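## Task

Pick the black plate out of work nest N1 and place it in the yellow waste bin W1, which is loose on the bench. Apart from the bins, every other item on the bench must finish where it began. The result only counts if it stays that way without the robot holding anything. Release the plate and pull the hand away at the end.

## Robot and tools

Robot: one six-joint arm (a UFACTORY uf850) with a two-finger parallel gripper and one wrist camera, cam_wrist (896x504). There are no other arms.

Frame: scene coordinates have their origin on the table top under the arm base, +z up, and +y to the left when looking along +x. Positions are in metres. The base may be slightly tilted against the table, and the reported hand position gets less accurate at long reach. end_effector_position is the point between the pads when closed, about 2 cm short of the fingertips; the fingers point along the gripper's +z and open along its y. Closing pushes the tips about 10 mm further out along +z.

Joint order, used in every command row and every per-joint list in results: forearm roll (joint4), wrist pitch (joint5), shoulder (joint2), elbow (joint3), waist (joint1), wrist roll (joint6). This is not the base-to-tip order, so follow it literally. Stated ranges in radians: waist -6.283..6.283, shoulder -2.304..2.304, elbow -4.224..0.061, forearm roll -6.283..6.283, wrist pitch -2.164..2.164, wrist roll -6.283..6.283.

A row is 7 numbers, each in [-1, 1]: six joint offsets in the order above, then the gripper opening. Joint entries are relative, scaled so 1.0 = 2.036 rad. The seventh entry is absolute: +1 fully open (84 mm between pads), -1 closed.

execute_actions(actions): actions is a list of actions; each action is a list of 1 to 15 rows; each row covers one control step of 1/30 s, and if fewer than 15 rows are given the last is repeated to fill 15 steps. Joint offsets in every row are measured from the joint angles at the start of that action, not from the previous row; for the first action these are the angles in the latest result. An empty list just returns state and images. An action that would push a joint more than 0.010 rad beyond its range is refused; if the first action or any malformed action fails, nothing in the call runs. Joints asked past their real end stop there and the result prints "joint sent to its limit".

move(target, speed, blocking): target is one 7-number row; its joint offsets are relative to the Joint positions in the latest result that shows them, not to where the arm is when the move begins. All joints travel in step, so the hand traces a curve; duration is clamped to 0.5..10 s. speed is the peak rate in rad/s of the joint with the longest travel, 0.01 to 2, default 0.5. The finger value is sent at the start. Paths ignore obstacles. blocking=false returns after 0.5 s while the arm keeps going; then execute_actions and move are refused until wait(0) or a later result shows it ended, or you call stop. The extra "move:" line reports the ending (done, off_target, moving, held, fault), limits=held or limits=none, and the joint furthest from its target.

wait(seconds): 0 to 10 s, holding the last command; returns early if a running move ends. stop(): brakes a running move; the fingers keep moving. zoom_image(camera, region): camera is "cam_wrist", region is [x0, y0, x1, y1] pixels from the top-left, no larger than 504x504. read_manual(section): licence texts only. finished_scene(scene): ends the scene with that number, irreversibly, and reports success.

Result lines: pose (end_effector_position, end_effector_quat_wxyz) and velocities; Joint positions and Joint velocities in the joint order, then pad gap in metres; Joint targets (what the joints are currently driven toward); grip_measured (opening on the command scale); joint torques (drive output with offset and noise, nonzero even in free air); sampled step readings for execute_actions, with HELD where a row was limited. "joint command not followed" means the clearance check changed targets. Camera calibration lines appear when numbers change; the wrist camera pose comes from joint readings and carries small errors.

Motion limits: joint targets change at most 3.14 rad/s, each step keeps targets within 0.623 rad of measured angles, and targets that would move the hand over 70 mm from its measured spot are scaled back. Big moves can span several actions; an action that ends mid-motion may need the rest sent again.

Gripping: the hand can take a plate only across its width, on the body above the flange; never drive a pad down onto a flange, it may jam. To hold, keep commanding an opening well below grip_measured; lower squeezes harder (about 24 N per pad max). Closing fast can squeeze too hard.

Cautions: contact torque reaching a joint's load limit (waist 54, shoulder 54, elbow 45, forearm roll 24.3, wrist pitch 17.1, wrist roll 17.1 N m, held weight included) triggers a fault that backs off, freezes 10 s and skips the rest of the call. Holding loads warms motors: MOTOR HOT from 65 °C, brakes at 80 °C. Fast contacts and targets far beyond a contact push hard. Avoid drops, slams, knocking anything (including W1, which must stay upright) and anything leaving the table. Loose objects may be nudged occasionally. Release only once the whole plate is inside W1, then open and lift clear before ending.

Each tool is called by a JSON object that holds its "fn" and its "kwargs".

## Session

{"fn": "execute_actions", "kwargs": {"actions": []}}

Scene clock: 0.00 s.
end_effector_position=(+0.5903, +0.0711, +0.2776) grip_measured=+1.00 end_effector_quat_wxyz=(+0.514, +0.577, -0.610, -0.176) end_effector_velocity=(-0.000, -0.000, -0.000) end_effector_angular_velocity=(-0.002, -0.000, -0.000)
Joint names: [forearm roll, wrist pitch, shoulder, elbow, waist, wrist roll]
Joint positions: [-0.225 -1.635 -0.853 -1.664  0.227  2.047  0.084]
Joint velocities: [-0.001 -0.    -0.     0.    -0.     0.002 -0.   ]
Joint torques (N m, as the arm reports them, + toward a larger angle): no reading
Joint targets: [-0.225 -1.635 -0.853 -1.664 0.227 2.047]

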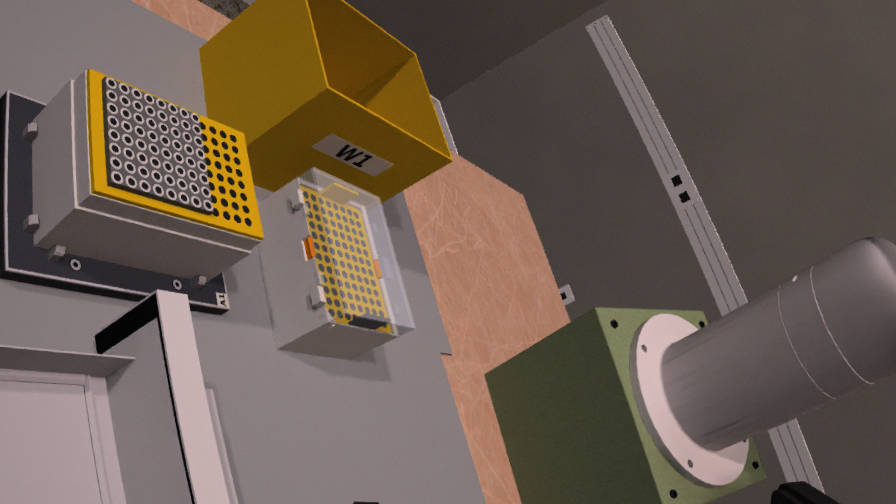

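{"fn": "move", "kwargs": {"target": [0.1105,0.3856,0.517,0.326,-0.1115,-1,1], "speed": 1}}

Scene clock: 12.63 s.
end_effector_position=(+0.6014, -0.0008, +0.5143) grip_measured=+1.00 end_effector_quat_wxyz=(-0.012, +1.000, -0.000, +0.001) end_effector_velocity=(-0.000, -0.000, +0.001) end_effector_angular_velocity=(+0.001, -0.002, +0.001)
Joint names: [forearm roll, wrist pitch, shoulder, elbow, waist, wrist roll]
Joint positions: [-0.    -0.85   0.199 -1.001  0.001  0.012  0.084]
Joint velocities: [ 0.001  0.     0.002  0.001 -0.    -0.002 -0.   ]
Joint torques (N m, as the arm reports them, + toward a larger angle): [ -1.99  -0.05  29.47 -23.44   6.85   0.42]
Joint targets: [-0.000 -0.850 0.199 -1.001 0.001 0.012]
move: done; limits=none; farthest joint: the waist, 0.001 radians from its target (0.227 radians at the start)
camera_calibration (this result's frames):
cam_wrist: T_world_to_cam=[[-0.00845184, -0.999948, -0.0057027, 0.0406165], [-0.999686, 0.0085838, -0.0235277, 0.683144], [0.0235754, 0.00550206, -0.999707, 0.621406], [0, 0, 0, 1]] pos_world=[0.668624, 0.0313314, 0.637528]

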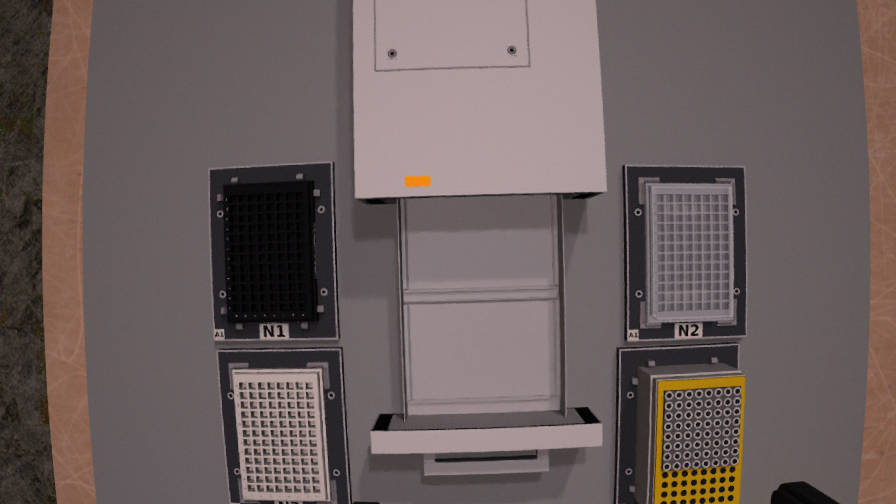

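{"fn": "move", "kwargs": {"target": [-0.1817,0.2618,-0.418,-0.1383,0.164,0.316,1], "speed": 0.7}}

Scene clock: 24.33 s.
end_effector_position=(+0.6821, +0.2081, +0.1565) grip_measured=+1.00 end_effector_quat_wxyz=(-0.012, +1.000, +0.012, +0.002) end_effector_velocity=(-0.002, +0.000, -0.002) end_effector_angular_velocity=(-0.001, +0.003, +0.002)
Joint names: [forearm roll, wrist pitch, shoulder, elbow, waist, wrist roll]
Joint positions: [-0.37  -0.317 -0.652 -1.282  0.334  0.655  0.084]
Joint velocities: [-0.002  0.001 -0.004  0.001  0.001  0.001 -0.   ]
Joint torques (N m, as the arm reports them, + toward a larger angle): [ -2.26   0.23  52.12 -16.36   9.03   0.59]
Joint targets: [-0.370 -0.317 -0.652 -1.282 0.334 0.655]
move: done; limits=none; farthest joint: the waist, 0.001 radians from its target (0.334 radians at the start)
camera_calibration (this result's frames):
cam_wrist: T_world_to_cam=[[0.0159157, -0.999856, -0.00581216, 0.231601], [-0.99953, -0.0157578, -0.0262794, 0.759047], [0.0261841, 0.00622769, -0.999638, 0.258734], [0, 0, 0, 1]] pos_world=[0.74823, 0.241917, 0.279934]

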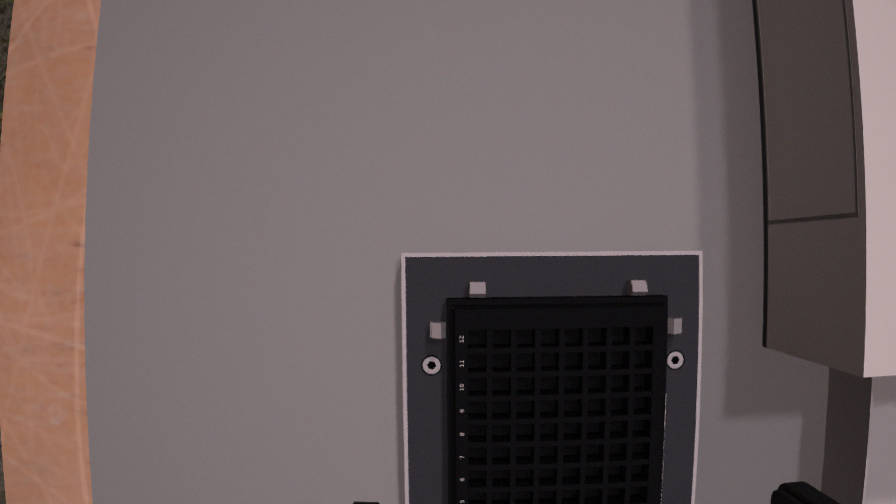

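{"fn": "zoom_image", "kwargs": {"camera": "cam_wrist", "region": [340,280,840,504]}}

Region (340, 280, 840, 504) of cam_wrist's 896x504 image, scaled by 1.008, with more detail than that image has; it fills the top 226 rows of this view, and the rest is white.

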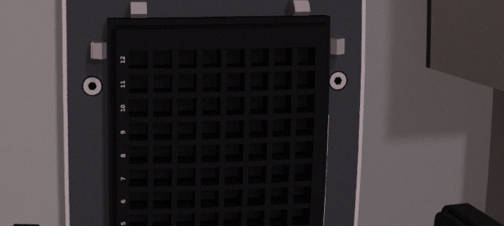

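{"fn": "move", "kwargs": {"target": [-0.1048,0.0405,-0.0848,-0.032,-0.01,0.0923,1], "speed": 0.3}}

Scene clock: 34.90 s.
end_effector_position=(+0.6750, +0.1988, +0.0700) grip_measured=+1.00 end_effector_quat_wxyz=(+0.000, +1.000, +0.018, +0.001) end_effector_velocity=(-0.001, -0.001, -0.002) end_effector_angular_velocity=(-0.001, +0.002, -0.003)
Joint names: [forearm roll, wrist pitch, shoulder, elbow, waist, wrist roll]
Joint positions: [-0.583 -0.235 -0.824 -1.347  0.314  0.843  0.084]
Joint velocities: [-0.001  0.001 -0.003  0.    -0.001  0.002  0.   ]
Joint torques (N m, as the arm reports them, + toward a larger angle): [ -2.29   0.12  52.52 -14.79  11.46   0.32]
Joint targets: [-0.583 -0.235 -0.824 -1.347 0.314 0.843]
move: done; limits=none; farthest joint: the shoulder, 0.001 radians from its target (0.173 radians at the start)
camera_calibration (this result's frames):
cam_wrist: T_world_to_cam=[[0.0272258, -0.999467, 0.018037, 0.212491], [-0.999335, -0.0276513, -0.0237743, 0.751607], [0.0242603, -0.0173777, -0.999555, 0.178446], [0, 0, 0, 1]] pos_world=[0.740993, 0.236261, 0.192403]

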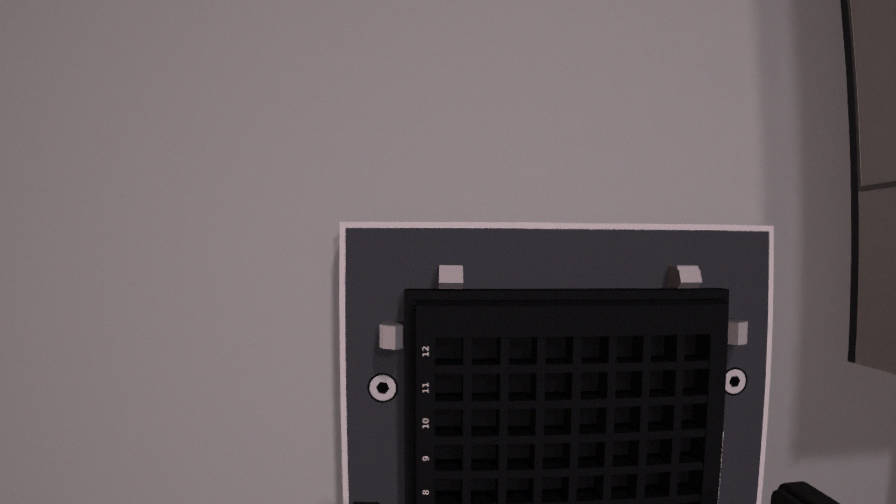

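{"fn": "move", "kwargs": {"target": [-0.0207,0.0082,-0.0239,-0.0146,-0.0022,0.021,1], "speed": 0.1}}

Scene clock: 43.30 s.
end_effector_position=(+0.6751, +0.1988, +0.0481) grip_measured=+1.00 end_effector_quat_wxyz=(-0.000, +1.000, +0.016, +0.001) end_effector_velocity=(+0.000, +0.000, -0.001) end_effector_angular_velocity=(+0.000, -0.000, +0.001)
Joint names: [forearm roll, wrist pitch, shoulder, elbow, waist, wrist roll]
Joint positions: [-0.625 -0.218 -0.872 -1.377  0.309  0.885  0.084]
Joint velocities: [-0.002  0.001 -0.002 -0.002  0.     0.001  0.   ]
Joint torques (N m, as the arm reports them, + toward a larger angle): [ -1.41  -0.08  53.27 -13.67  12.38   0.49]
Joint targets: [-0.625 -0.218 -0.872 -1.377 0.309 0.886]
move: done; limits=none; farthest joint: the shoulder, 0.001 radians from its target (0.049 radians at the start)
camera_calibration (this result's frames):
cam_wrist: T_world_to_cam=[[0.0237281, -0.999556, 0.0180005, 0.215231], [-0.999426, -0.0241526, -0.0237444, 0.750481], [0.0241686, -0.0174268, -0.999556, 0.156713], [0, 0, 0, 1]] pos_world=[0.741156, 0.235993, 0.170589]

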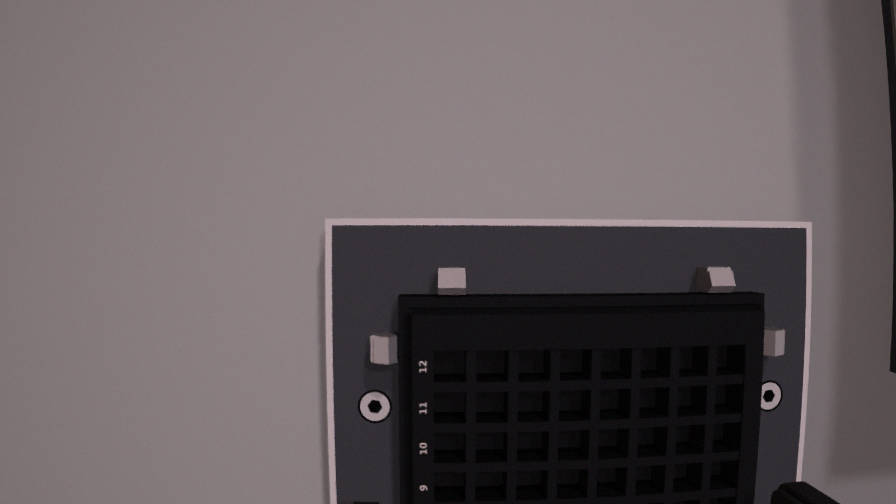

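{"fn": "move", "kwargs": {"target": [-0.008,0.003,-0.0089,-0.0055,-0.0012,0.007,1], "speed": 0.05}}

{"fn": "zoom_image", "kwargs": {"camera": "cam_wrist", "region": [700,424,860,504]}}

{"fn": "zoom_image", "kwargs": {"camera": "cam_wrist", "region": [320,444,440,504]}}

Scene clock: 46.90 s.
end_effector_position=(+0.6750, +0.1982, +0.0400) grip_measured=+1.00 end_effector_quat_wxyz=(+0.000, +1.000, +0.016, +0.001) end_effector_velocity=(+0.001, -0.000, -0.001) end_effector_angular_velocity=(+0.000, -0.001, -0.000)
Joint names: [forearm roll, wrist pitch, shoulder, elbow, waist, wrist roll]
Joint positions: [-0.641 -0.212 -0.89  -1.388  0.307  0.9    0.084]
Joint velocities: [-0.003  0.001 -0.001 -0.002 -0.001  0.002  0.   ]
Joint torques (N m, as the arm reports them, + toward a larger angle): [ -2.42   0.23  54.94 -13.83  11.17   0.48]
Joint targets: [-0.641 -0.212 -0.890 -1.388 0.307 0.900]
move: done; limits=none; farthest joint: the waist, 0.000 radians from its target (0.003 radians at the start)
camera_calibration (this result's frames):
cam_wrist: T_world_to_cam=[[0.0239596, -0.999549, 0.0180786, 0.214652], [-0.999423, -0.0243843, -0.0236452, 0.750269], [0.0240754, -0.0175017, -0.999557, 0.148614], [0, 0, 0, 1]] pos_world=[0.741115, 0.235451, 0.162407]

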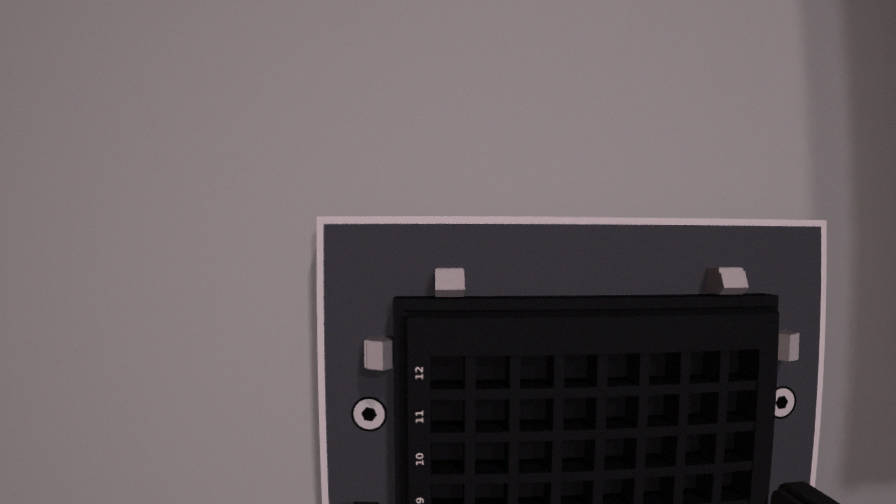

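Region (700, 424, 860, 504) of cam_wrist's 896x504 image, scaled by 3.150, with more detail than that image has.

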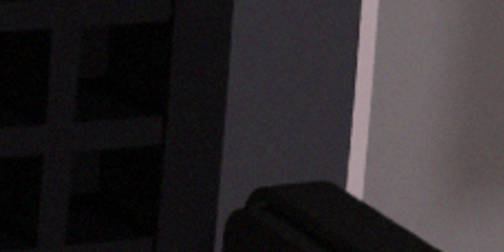

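Region (320, 444, 440, 504) of cam_wrist's 896x504 image, scaled by 4.200, with more detail than that image has.

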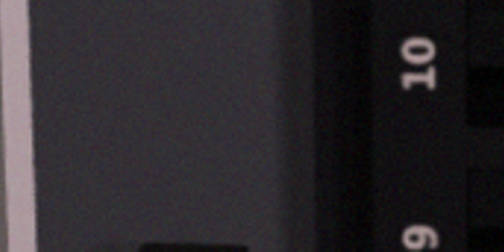

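{"fn": "move", "kwargs": {"target": [0,0,0,0,-0.002,0,1], "speed": 0.05}}

{"fn": "move", "kwargs": {"target": [-0.011,0.004,-0.0111,-0.007,-0.001,0.0096,1], "speed": 0.03}}

Scene clock: 50.90 s.
end_effector_position=(+0.6758, +0.1954, +0.0397) grip_measured=+1.00 end_effector_quat_wxyz=(+0.001, +1.000, +0.014, +0.001) end_effector_velocity=(+0.000, -0.000, +0.000) end_effector_angular_velocity=(-0.000, -0.000, -0.000)
Joint names: [forearm roll, wrist pitch, shoulder, elbow, waist, wrist roll]
Joint positions: [-0.641 -0.212 -0.89  -1.388  0.303  0.9    0.084]
Joint velocities: [ 0.    -0.     0.    -0.    -0.001 -0.001 -0.   ]
Joint torques (N m, as the arm reports them, + toward a larger angle): [ -1.49   0.18  55.44 -12.83  12.52   0.53]
Joint targets: [-0.641 -0.212 -0.890 -1.388 0.303 0.900]
move: done; limits=none; farthest joint: the waist, 0.000 radians from its target (0.004 radians at the start)
camera_calibration (this result's frames):
cam_wrist: T_world_to_cam=[[0.0202034, -0.999607, 0.0194369, 0.214383], [-0.999509, -0.0206592, -0.0235391, 0.750248], [0.0239314, -0.0189518, -0.999534, 0.148608], [0, 0, 0, 1]] pos_world=[0.741992, 0.232614, 0.162032]

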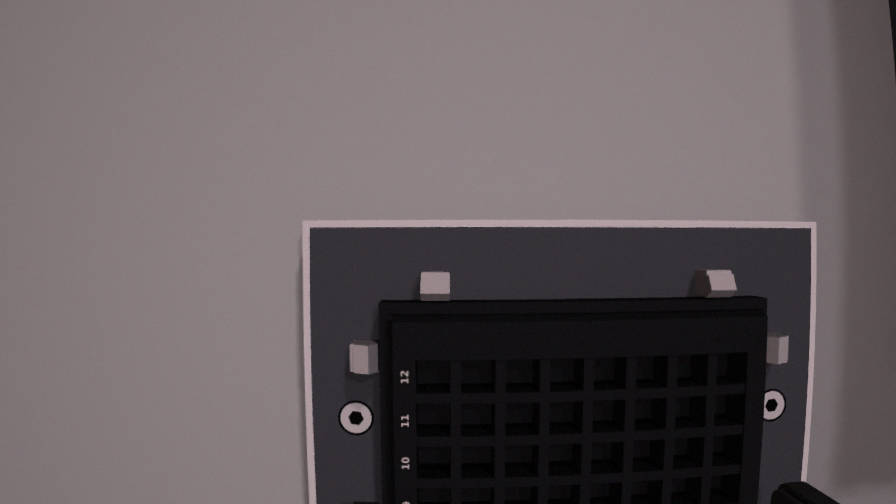

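Scene clock: 51.93 s.
end_effector_position=(+0.6767, +0.1959, +0.0312) grip_measured=+1.00 end_effector_quat_wxyz=(+0.000, +1.000, +0.015, +0.002) end_effector_velocity=(+0.001, +0.000, -0.000) end_effector_angular_velocity=(+0.004, -0.003, -0.002)
Joint names: [forearm roll, wrist pitch, shoulder, elbow, waist, wrist roll]
Joint positions: [-0.663 -0.205 -0.91  -1.402  0.302  0.918  0.084]
Joint velocities: [-0.001  0.006  0.     0.001 -0.001  0.003  0.   ]
Joint torques (N m, as the arm reports them, + toward a larger angle): [ -1.81   2.45  21.56 -13.8    2.07   1.53]
Joint targets: [-0.664 -0.204 -0.913 -1.402 0.301 0.919]
move: done; limits=none; farthest joint: the shoulder, 0.003 radians from its target (0.023 radians at the start)
camera_calibration (this result's frames):
cam_wrist: T_world_to_cam=[[0.0224787, -0.999573, 0.0186787, 0.213449], [-0.999397, -0.0229615, -0.0260475, 0.751441], [0.0264653, -0.0180819, -0.999486, 0.138209], [0, 0, 0, 1]] pos_world=[0.742532, 0.233111, 0.153724]

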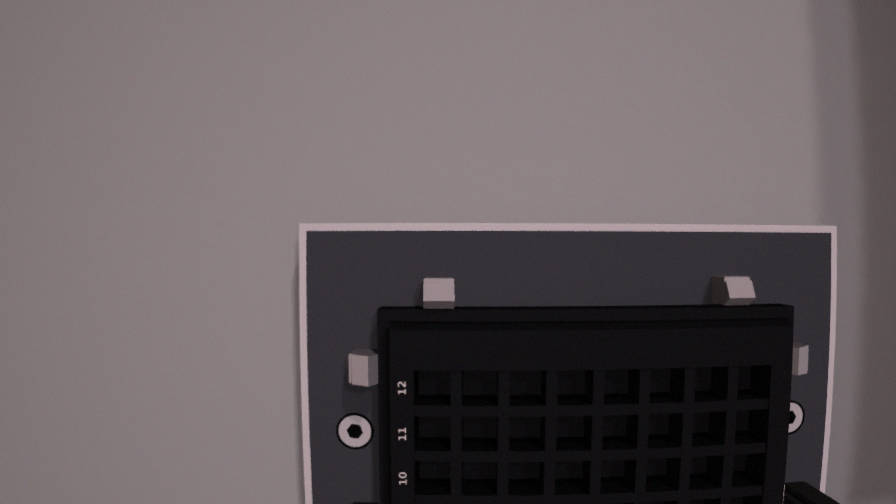

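{"fn": "move", "kwargs": {"target": [0,0,0.003,0,0,0,1], "speed": 0.03}}

{"fn": "move", "kwargs": {"target": [0,0,0,0,0.0009,-0.002,1], "speed": 0.03}}

{"fn": "move", "kwargs": {"target": [0,0,-0.0035,0,0,0,1], "speed": 0.01}}

Scene clock: 58.03 s.
end_effector_position=(+0.6807, +0.1963, +0.0344) grip_measured=+1.00 end_effector_quat_wxyz=(-0.001, +1.000, +0.014, +0.006) end_effector_velocity=(-0.004, +0.002, +0.003) end_effector_angular_velocity=(-0.007, +0.007, +0.010)
Joint names: [forearm roll, wrist pitch, shoulder, elbow, waist, wrist roll]
Joint positions: [-0.664 -0.203 -0.905 -1.404  0.301  0.919  0.084]
Joint velocities: [ 0.001 -0.01   0.007  0.008  0.006 -0.005 -0.   ]
Joint torques (N m, as the arm reports them, + toward a larger angle): [ -2.23   0.05  56.71 -13.77   9.85   0.5 ]
Joint targets: [-0.663 -0.205 -0.904 -1.402 0.302 0.918]
move: done; limits=none; farthest joint: the elbow, 0.002 radians from its target (0.000 radians at the start)
camera_calibration (this result's frames):
cam_wrist: T_world_to_cam=[[0.0198932, -0.999681, 0.0155885, 0.21557], [-0.999228, -0.0204075, -0.0335566, 0.755149], [0.033864, -0.014909, -0.999315, 0.135671], [0, 0, 0, 1]] pos_world=[0.745684, 0.232934, 0.157558]

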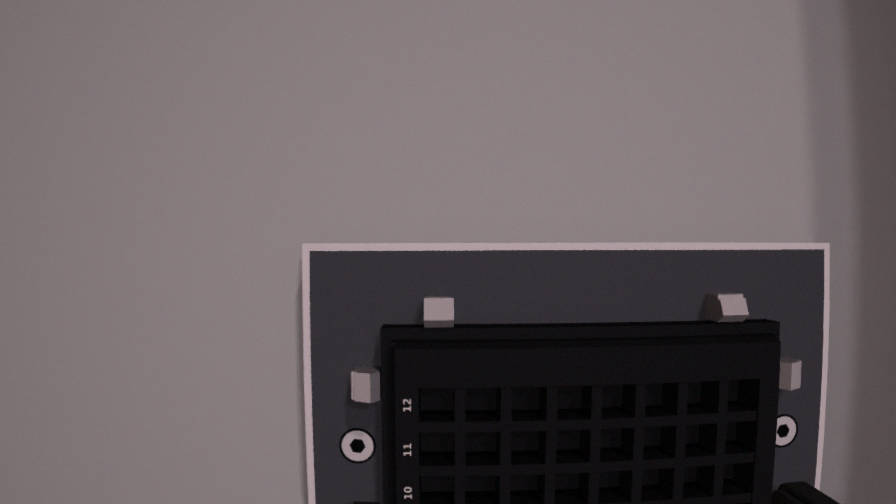

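Scene clock: 58.73 s.
end_effector_position=(+0.6803, +0.1975, +0.0345) grip_measured=+1.00 end_effector_quat_wxyz=(-0.002, +1.000, +0.017, +0.006) end_effector_velocity=(-0.000, +0.000, +0.000) end_effector_angular_velocity=(+0.000, +0.000, +0.001)
Joint names: [forearm roll, wrist pitch, shoulder, elbow, waist, wrist roll]
Joint positions: [-0.664 -0.203 -0.905 -1.404  0.302  0.915  0.084]
Joint velocities: [ 0.     0.     0.     0.     0.    -0.002  0.   ]
Joint torques (N m, as the arm reports them, + toward a larger angle): [ -1.79   0.22  56.08 -12.92  11.48   0.34]
Joint targets: [-0.664 -0.203 -0.905 -1.404 0.302 0.915]
move: done; limits=none; farthest joint: the waist, 0.000 radians from its target (0.002 radians at the start)
camera_calibration (this result's frames):
cam_wrist: T_world_to_cam=[[0.0255627, -0.99956, 0.0150226, 0.212962], [-0.999095, -0.026056, -0.0336195, 0.755882], [0.0339961, -0.0141496, -0.999322, 0.135603], [0, 0, 0, 1]] pos_world=[0.745144, 0.234482, 0.157724]

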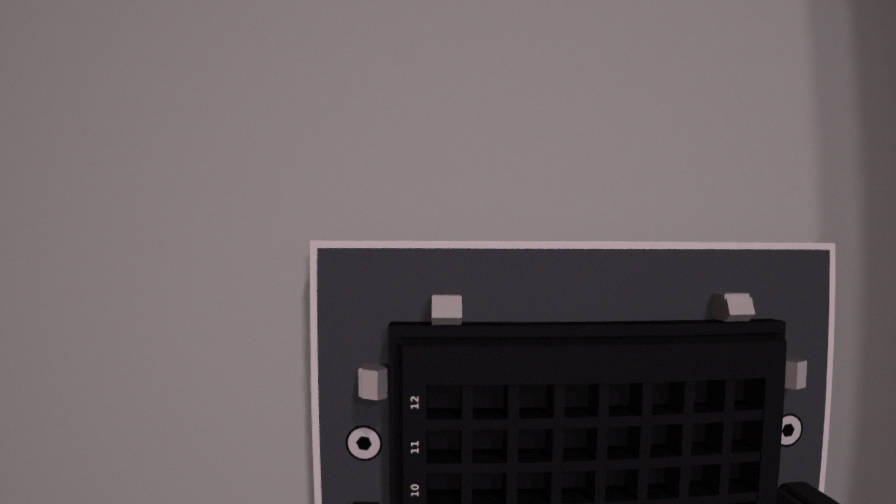

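Scene clock: 59.67 s.
end_effector_position=(+0.6786, +0.1973, +0.0318) grip_measured=+1.00 end_effector_quat_wxyz=(-0.001, +1.000, +0.017, +0.004) end_effector_velocity=(-0.001, -0.000, +0.000) end_effector_angular_velocity=(+0.002, -0.000, +0.000)
Joint names: [forearm roll, wrist pitch, shoulder, elbow, waist, wrist roll]
Joint positions: [-0.664 -0.203 -0.91  -1.405  0.302  0.915  0.084]
Joint velocities: [ 0.001  0.004  0.001  0.003 -0.001 -0.001  0.   ]
Joint torques (N m, as the arm reports them, + toward a larger angle): [-1.14  0.78 24.74 -0.68 10.44  0.92]
Joint targets: [-0.664 -0.203 -0.912 -1.404 0.302 0.915]
move: done; limits=none; farthest joint: the shoulder, 0.002 radians from its target (0.007 radians at the start)
camera_calibration (this result's frames):
cam_wrist: T_world_to_cam=[[0.0263656, -0.999521, 0.0162233, 0.212257], [-0.999193, -0.0268422, -0.0298913, 0.754108], [0.0303124, -0.0154221, -0.999421, 0.135667], [0, 0, 0, 1]] pos_world=[0.74379, 0.234489, 0.154687]

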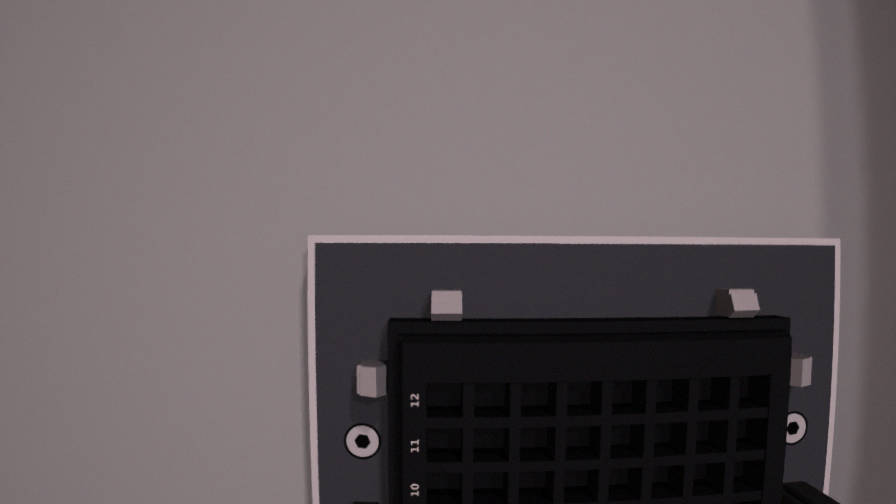

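{"fn": "move", "kwargs": {"target": [0,-0.001,0.003,0.002,-0.0004,0,1], "speed": 0.02}}

{"fn": "wait", "kwargs": {"seconds": 0.5}}

{"fn": "zoom_image", "kwargs": {"camera": "cam_wrist", "region": [720,444,840,504]}}

{"fn": "zoom_image", "kwargs": {"camera": "cam_wrist", "region": [320,444,440,504]}}

Scene clock: 64.33 s.
end_effector_position=(+0.6780, +0.1964, +0.0335) grip_measured=+1.00 end_effector_quat_wxyz=(-0.001, +1.000, +0.017, +0.004) end_effector_velocity=(+0.001, -0.000, +0.002) end_effector_angular_velocity=(-0.003, -0.000, +0.003)
Joint names: [forearm roll, wrist pitch, shoulder, elbow, waist, wrist roll]
Joint positions: [-0.663 -0.204 -0.905 -1.4    0.302  0.916  0.084]
Joint velocities: [-0.001 -0.005  0.004  0.     0.    -0.002  0.   ]
Joint torques (N m, as the arm reports them, + toward a larger angle): [-2.23 -2.93 51.63 -7.27  5.3   0.06]
Joint targets: [-0.664 -0.205 -0.904 -1.401 0.302 0.915]
move: done; limits=none; farthest joint: the waist, 0.001 radians from its target (0.001 radians at the start)
camera_calibration (this result's frames):
cam_wrist: T_world_to_cam=[[0.0249172, -0.999545, 0.0169769, 0.21227], [-0.999246, -0.0254083, -0.0293531, 0.753297], [0.0297711, -0.0162327, -0.999425, 0.137937], [0, 0, 0, 1]] pos_world=[0.743333, 0.233553, 0.156366]

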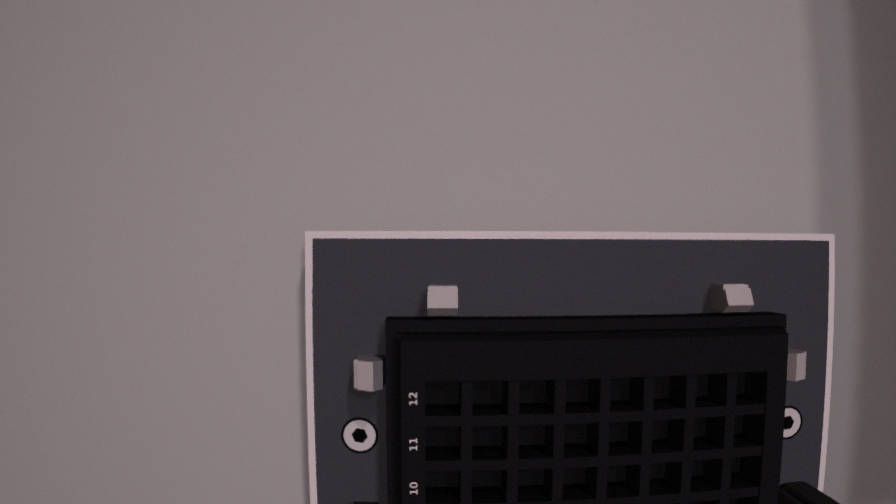

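Scene clock: 64.83 s.
end_effector_position=(+0.6785, +0.1962, +0.0342) grip_measured=+1.00 end_effector_quat_wxyz=(-0.000, +1.000, +0.017, +0.004) end_effector_velocity=(+0.001, -0.000, +0.000) end_effector_angular_velocity=(-0.000, -0.001, -0.003)
Joint names: [forearm roll, wrist pitch, shoulder, elbow, waist, wrist roll]
Joint positions: [-0.664 -0.206 -0.904 -1.401  0.302  0.915  0.084]
Joint velocities: [-0.    -0.     0.    -0.    -0.001  0.002  0.   ]
Joint torques (N m, as the arm reports them, + toward a larger angle): [-2.6  -2.6  53.34 -9.78  3.71  0.4 ]
Joint targets: [-0.664 -0.205 -0.904 -1.401 0.302 0.915]
wait: 0.50 s; at rest by 0.17 s
camera_calibration (this result's frames):
cam_wrist: T_world_to_cam=[[0.0257411, -0.99951, 0.0178168, 0.211471], [-0.999209, -0.0262654, -0.0298487, 0.75403], [0.0303021, -0.0170343, -0.999396, 0.138385], [0, 0, 0, 1]] pos_world=[0.743797, 0.233529, 0.15704]

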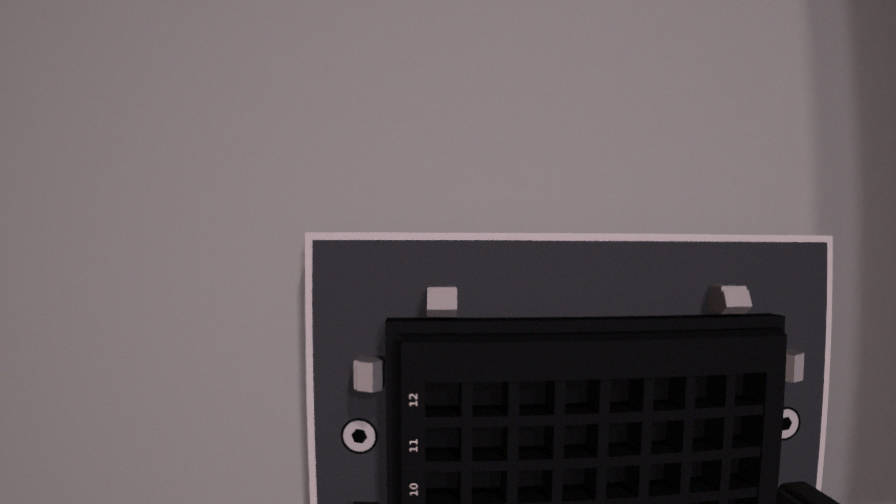

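Region (720, 444, 840, 504) of cam_wrist's 896x504 image, scaled by 4.200, with more detail than that image has.

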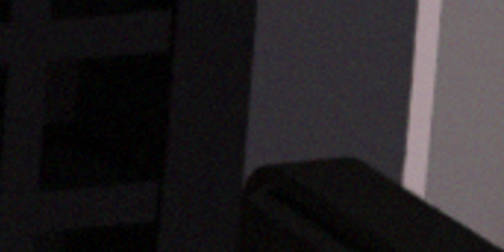

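Region (320, 444, 440, 504) of cam_wrist's 896x504 image, scaled by 4.200, with more detail than that image has.

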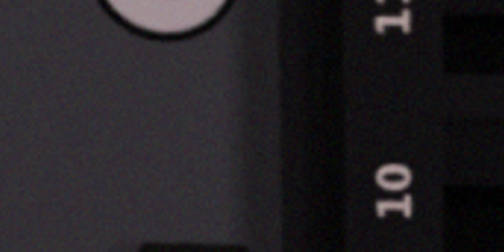

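{"fn": "move", "kwargs": {"target": [0,-0.0005,0.0016,0.001,0.0004,0,1], "speed": 0.02}}

{"fn": "move", "kwargs": {"target": [0,0,0,0,0,0,0.8]}}

Scene clock: 67.70 s.
end_effector_position=(+0.6788, +0.1963, +0.0357) grip_measured=+1.00 end_effector_quat_wxyz=(+0.000, +1.000, +0.017, +0.005) end_effector_velocity=(-0.000, +0.001, +0.000) end_effector_angular_velocity=(+0.002, -0.001, +0.001)
Joint names: [forearm roll, wrist pitch, shoulder, elbow, waist, wrist roll]
Joint positions: [-0.664 -0.207 -0.901 -1.399  0.302  0.915  0.084]
Joint velocities: [ 0.001  0.001  0.001  0.001  0.001 -0.     0.   ]
Joint torques (N m, as the arm reports them, + toward a larger angle): [ -1.9   -1.73  53.47 -13.25   6.54   0.58]
Joint targets: [-0.664 -0.207 -0.901 -1.399 0.303 0.915]
move: done; limits=none; farthest joint: the waist, 0.000 radians from its target (0.001 radians at the start)
camera_calibration (this result's frames):
cam_wrist: T_world_to_cam=[[0.0260515, -0.999494, 0.0182316, 0.211331], [-0.999182, -0.0265992, -0.0304707, 0.754372], [0.0309403, -0.0174229, -0.999369, 0.139565], [0, 0, 0, 1]] pos_world=[0.743931, 0.233721, 0.15861]

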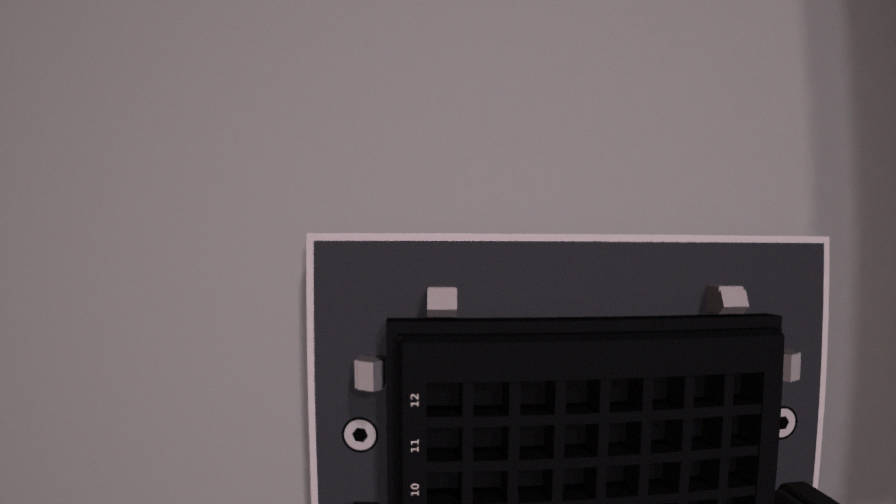

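Scene clock: 68.20 s.
end_effector_position=(+0.6789, +0.1965, +0.0358) grip_measured=+0.95 end_effector_quat_wxyz=(-0.000, +1.000, +0.017, +0.005) end_effector_velocity=(-0.000, -0.001, -0.000) end_effector_angular_velocity=(-0.000, +0.000, -0.001)
Joint names: [forearm roll, wrist pitch, shoulder, elbow, waist, wrist roll]
Joint positions: [-0.664 -0.207 -0.901 -1.399  0.303  0.915  0.082]
Joint velocities: [-0.     0.    -0.     0.    -0.001  0.001  0.   ]
Joint torques (N m, as the arm reports them, + toward a larger angle): [ -1.79  -1.89  49.96 -12.     1.67   0.37]
Joint targets: [-0.664 -0.207 -0.901 -1.399 0.302 0.915]
move: done; limits=none; farthest joint: the waist, 0.001 radians from its target (0.000 radians at the start)
camera_calibration (this result's frames):
cam_wrist: T_world_to_cam=[[0.0261212, -0.999496, 0.0180594, 0.211421], [-0.999172, -0.0266678, -0.030718, 0.754491], [0.0311841, -0.017242, -0.999365, 0.139469], [0, 0, 0, 1]] pos_world=[0.743995, 0.233839, 0.158739]

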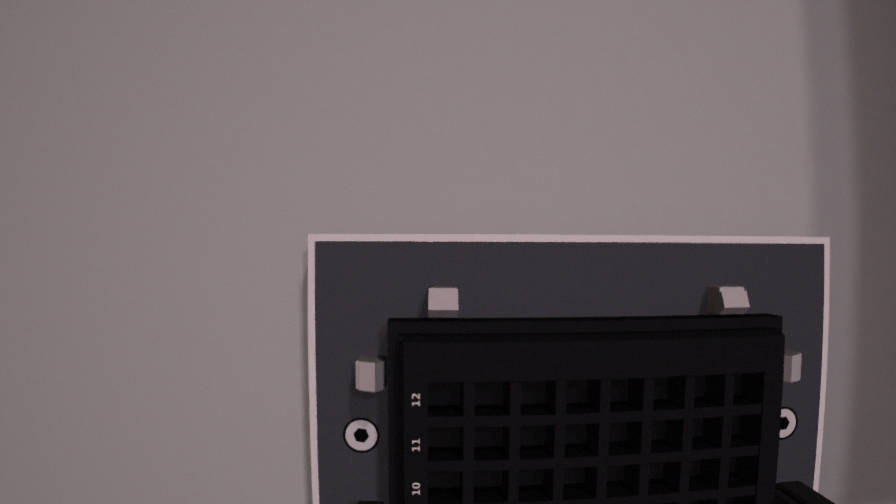

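{"fn": "move", "kwargs": {"target": [0,0,0,0,0.001,0,0.2], "speed": 0.02}}

{"fn": "move", "kwargs": {"target": [0.04,-0.013,0.037,0.023,0.0035,-0.035,0.2], "speed": 0.08}}

Scene clock: 71.53 s.
end_effector_position=(+0.6785, +0.1971, +0.0359) grip_measured=+0.95 end_effector_quat_wxyz=(+0.000, +1.000, +0.018, +0.004) end_effector_velocity=(-0.000, +0.001, +0.000) end_effector_angular_velocity=(+0.000, +0.000, +0.002)
Joint names: [forearm roll, wrist pitch, shoulder, elbow, waist, wrist roll]
Joint positions: [-0.664 -0.208 -0.901 -1.399  0.304  0.915  0.082]
Joint velocities: [ 0.001 -0.     0.     0.     0.001 -0.002  0.   ]
Joint torques (N m, as the arm reports them, + toward a larger angle): [-1.69 -0.35 50.82 -9.91 13.47  0.61]
Joint targets: [-0.664 -0.207 -0.901 -1.399 0.305 0.915]
move: done; limits=none; farthest joint: the waist, 0.001 radians from its target (0.003 radians at the start)
camera_calibration (this result's frames):
cam_wrist: T_world_to_cam=[[0.0274818, -0.99945, 0.0185692, 0.211084], [-0.999153, -0.0280334, -0.0301279, 0.754407], [0.0306319, -0.0177255, -0.999374, 0.140023], [0, 0, 0, 1]] pos_world=[0.743678, 0.234599, 0.158745]

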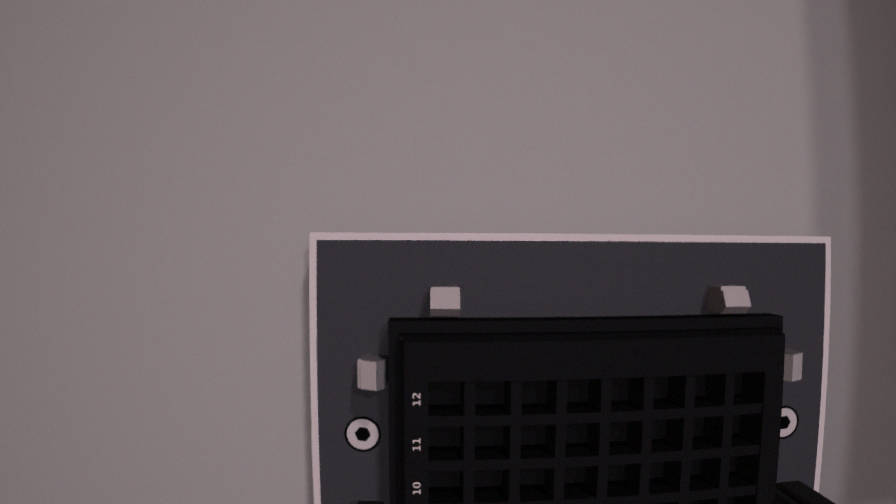

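Scene clock: 72.93 s.
end_effector_position=(+0.6778, +0.1976, +0.0698) grip_measured=+0.94 end_effector_quat_wxyz=(-0.000, +1.000, +0.015, +0.003) end_effector_velocity=(+0.000, -0.000, +0.001) end_effector_angular_velocity=(+0.000, -0.000, -0.002)
Joint names: [forearm roll, wrist pitch, shoulder, elbow, waist, wrist roll]
Joint positions: [-0.583 -0.234 -0.826 -1.352  0.311  0.844  0.082]
Joint velocities: [ 0.002 -0.     0.002  0.001 -0.001 -0.001  0.   ]
Joint torques (N m, as the arm reports them, + toward a larger angle): [ -1.73  -0.1   53.99 -14.34  12.45   0.51]
Joint targets: [-0.582 -0.234 -0.825 -1.352 0.311 0.844]
move: done; limits=none; farthest joint: the waist, 0.000 radians from its target (0.007 radians at the start)
camera_calibration (this result's frames):
cam_wrist: T_world_to_cam=[[0.022434, -0.999592, 0.0176511, 0.214478], [-0.999377, -0.0229036, -0.0268664, 0.75359], [0.0272598, -0.0170374, -0.999483, 0.176061], [0, 0, 0, 1]] pos_world=[0.743509, 0.23465, 0.192431]

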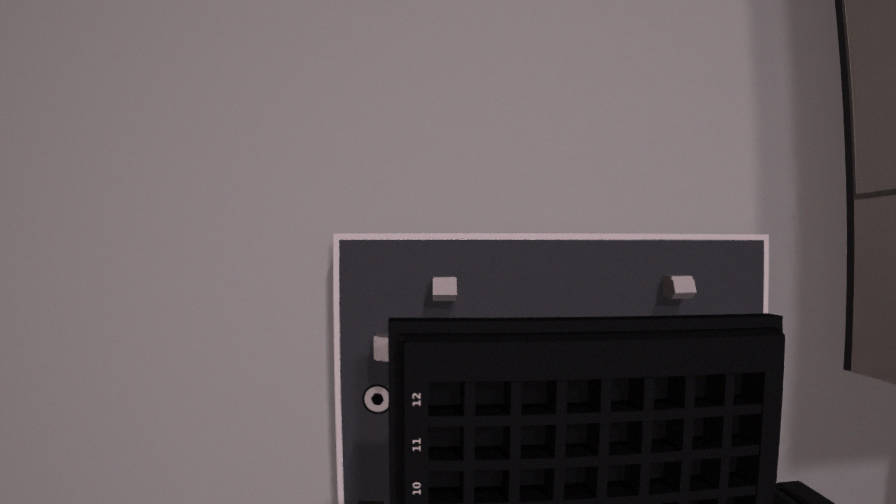

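{"fn": "move", "kwargs": {"target": [0.17,-0.165,0.258,0.075,0,-0.1,0.2]}}

{"fn": "move", "kwargs": {"target": [0.521,0.0577,0.043,0.2666,-0.7864,0.231,0.2], "speed": 0.6}}

Scene clock: 83.37 s.
end_effector_position=(+0.6878, +0.1655, +0.3355) grip_measured=+0.94 end_effector_quat_wxyz=(-0.003, +0.998, -0.068, +0.008) end_effector_velocity=(+0.001, +0.000, +0.002) end_effector_angular_velocity=(+0.002, -0.003, -0.001)
Joint names: [forearm roll, wrist pitch, shoulder, elbow, waist, wrist roll]
Joint positions: [-0.237 -0.57  -0.301 -1.199  0.311  0.64   0.082]
Joint velocities: [ 0.002 -0.001  0.004 -0.001  0.    -0.001 -0.   ]
Joint torques (N m, as the arm reports them, + toward a larger angle): [ -1.22   0.35  46.17 -21.41  10.59   0.45]
Joint targets: [-0.236 -0.570 -0.300 -1.200 0.311 0.640]
move: done; limits=none; farthest joint: the waist, 0.000 radians from its target (0.000 radians at the start)
camera_calibration (this result's frames):
cam_wrist: T_world_to_cam=[[-0.144679, -0.98942, 0.0107816, 0.293052], [-0.988879, 0.144203, -0.036398, 0.738334], [0.0344582, -0.0159277, -0.999279, 0.435639], [0, 0, 0, 1]] pos_world=[0.75751, 0.190421, 0.459039]

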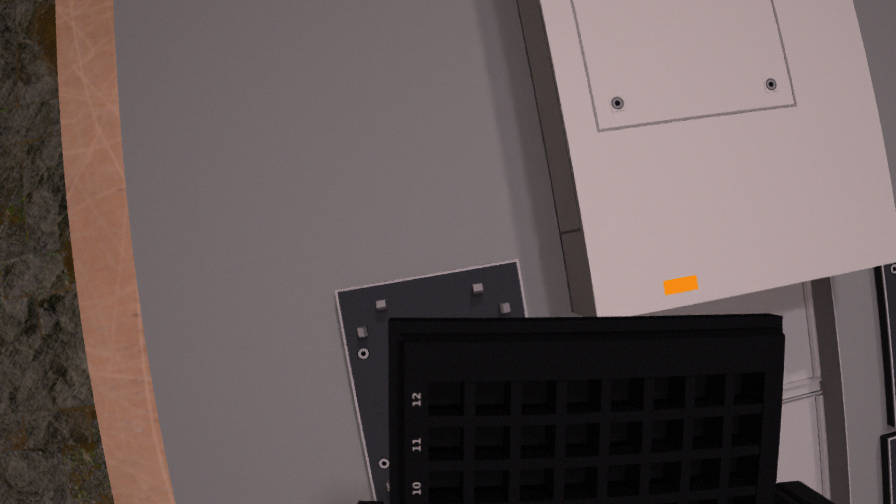

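Scene clock: 86.63 s.
end_effector_position=(+0.2535, -0.3909, +0.3060) grip_measured=+0.94 end_effector_quat_wxyz=(+0.001, -0.003, +1.000, -0.000) end_effector_velocity=(-0.001, -0.001, +0.000) end_effector_angular_velocity=(-0.001, -0.000, -0.005)
Joint names: [forearm roll, wrist pitch, shoulder, elbow, waist, wrist roll]
Joint positions: [ 0.824 -0.453 -0.213 -0.657 -1.29   1.11   0.082]
Joint velocities: [ 0.001  0.     0.     0.    -0.004  0.    -0.   ]
Joint torques (N m, as the arm reports them, + toward a larger angle): [ -1.98   0.19  32.5  -17.57  -1.43   0.51]
Joint targets: [0.824 -0.453 -0.213 -0.657 -1.290 1.111]
move: done; limits=none; farthest joint: the elbow, 0.001 radians from its target (0.543 radians at the start)
camera_calibration (this result's frames):
cam_wrist: T_world_to_cam=[[0.00155416, 0.999838, 0.017935, 0.418389], [0.999793, -0.00118943, -0.0203292, -0.177837], [-0.0203046, 0.0179629, -0.999632, 0.439535], [0, 0, 0, 1]] pos_world=[0.186075, -0.426428, 0.428254]

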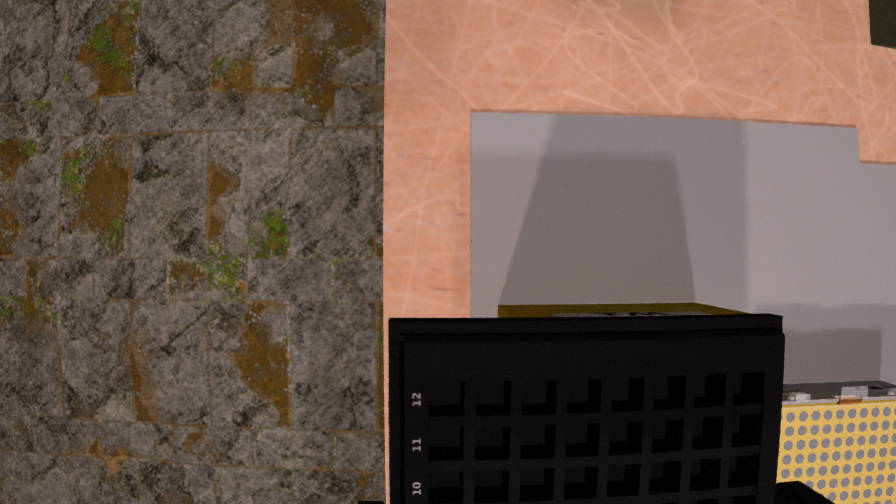

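{"fn": "move", "kwargs": {"target": [0.493,0.078,-0.126,0.029,0.1267,-0.39,0.2]}}

Scene clock: 95.10 s.
end_effector_position=(+0.2919, -0.3280, +0.1696) grip_measured=+0.94 end_effector_quat_wxyz=(+0.000, +0.000, +1.000, +0.000) end_effector_velocity=(-0.000, +0.001, -0.000) end_effector_angular_velocity=(+0.001, +0.001, -0.001)
Joint names: [forearm roll, wrist pitch, shoulder, elbow, waist, wrist roll]
Joint positions: [ 1.827 -0.294 -0.47  -0.598 -1.032  0.317  0.082]
Joint velocities: [ 0.002 -0.    -0.001  0.001  0.001 -0.001 -0.   ]
Joint torques (N m, as the arm reports them, + toward a larger angle): [-1.75  0.   34.02 -9.38 -3.27  0.58]
Joint targets: [1.827 -0.294 -0.470 -0.598 -1.032 0.317]
move: done; limits=none; farthest joint: the forearm roll, 0.001 radians from its target (1.004 radians at the start)
camera_calibration (this result's frames):
cam_wrist: T_world_to_cam=[[0.00843891, 0.9998, 0.0181283, 0.355783], [0.999755, -0.00806512, -0.020594, -0.221142], [-0.0204437, 0.0182977, -0.999624, 0.302996], [0, 0, 0, 1]] pos_world=[0.22428, -0.363039, 0.291878]

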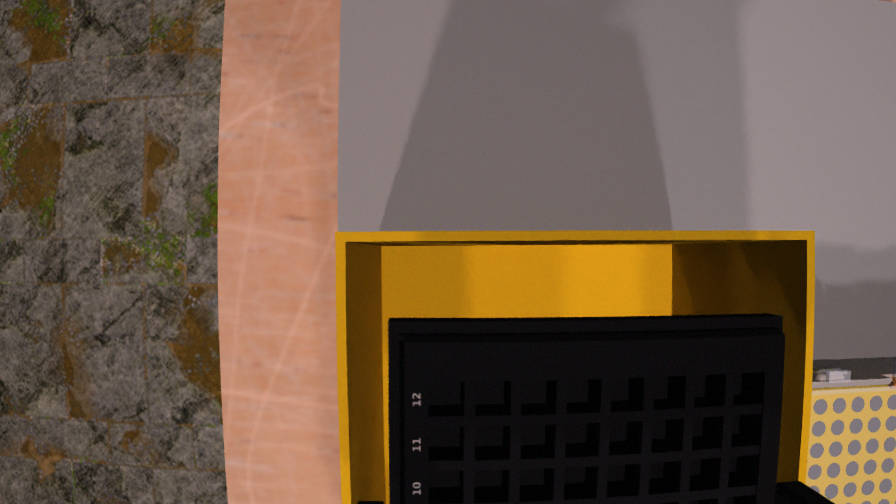

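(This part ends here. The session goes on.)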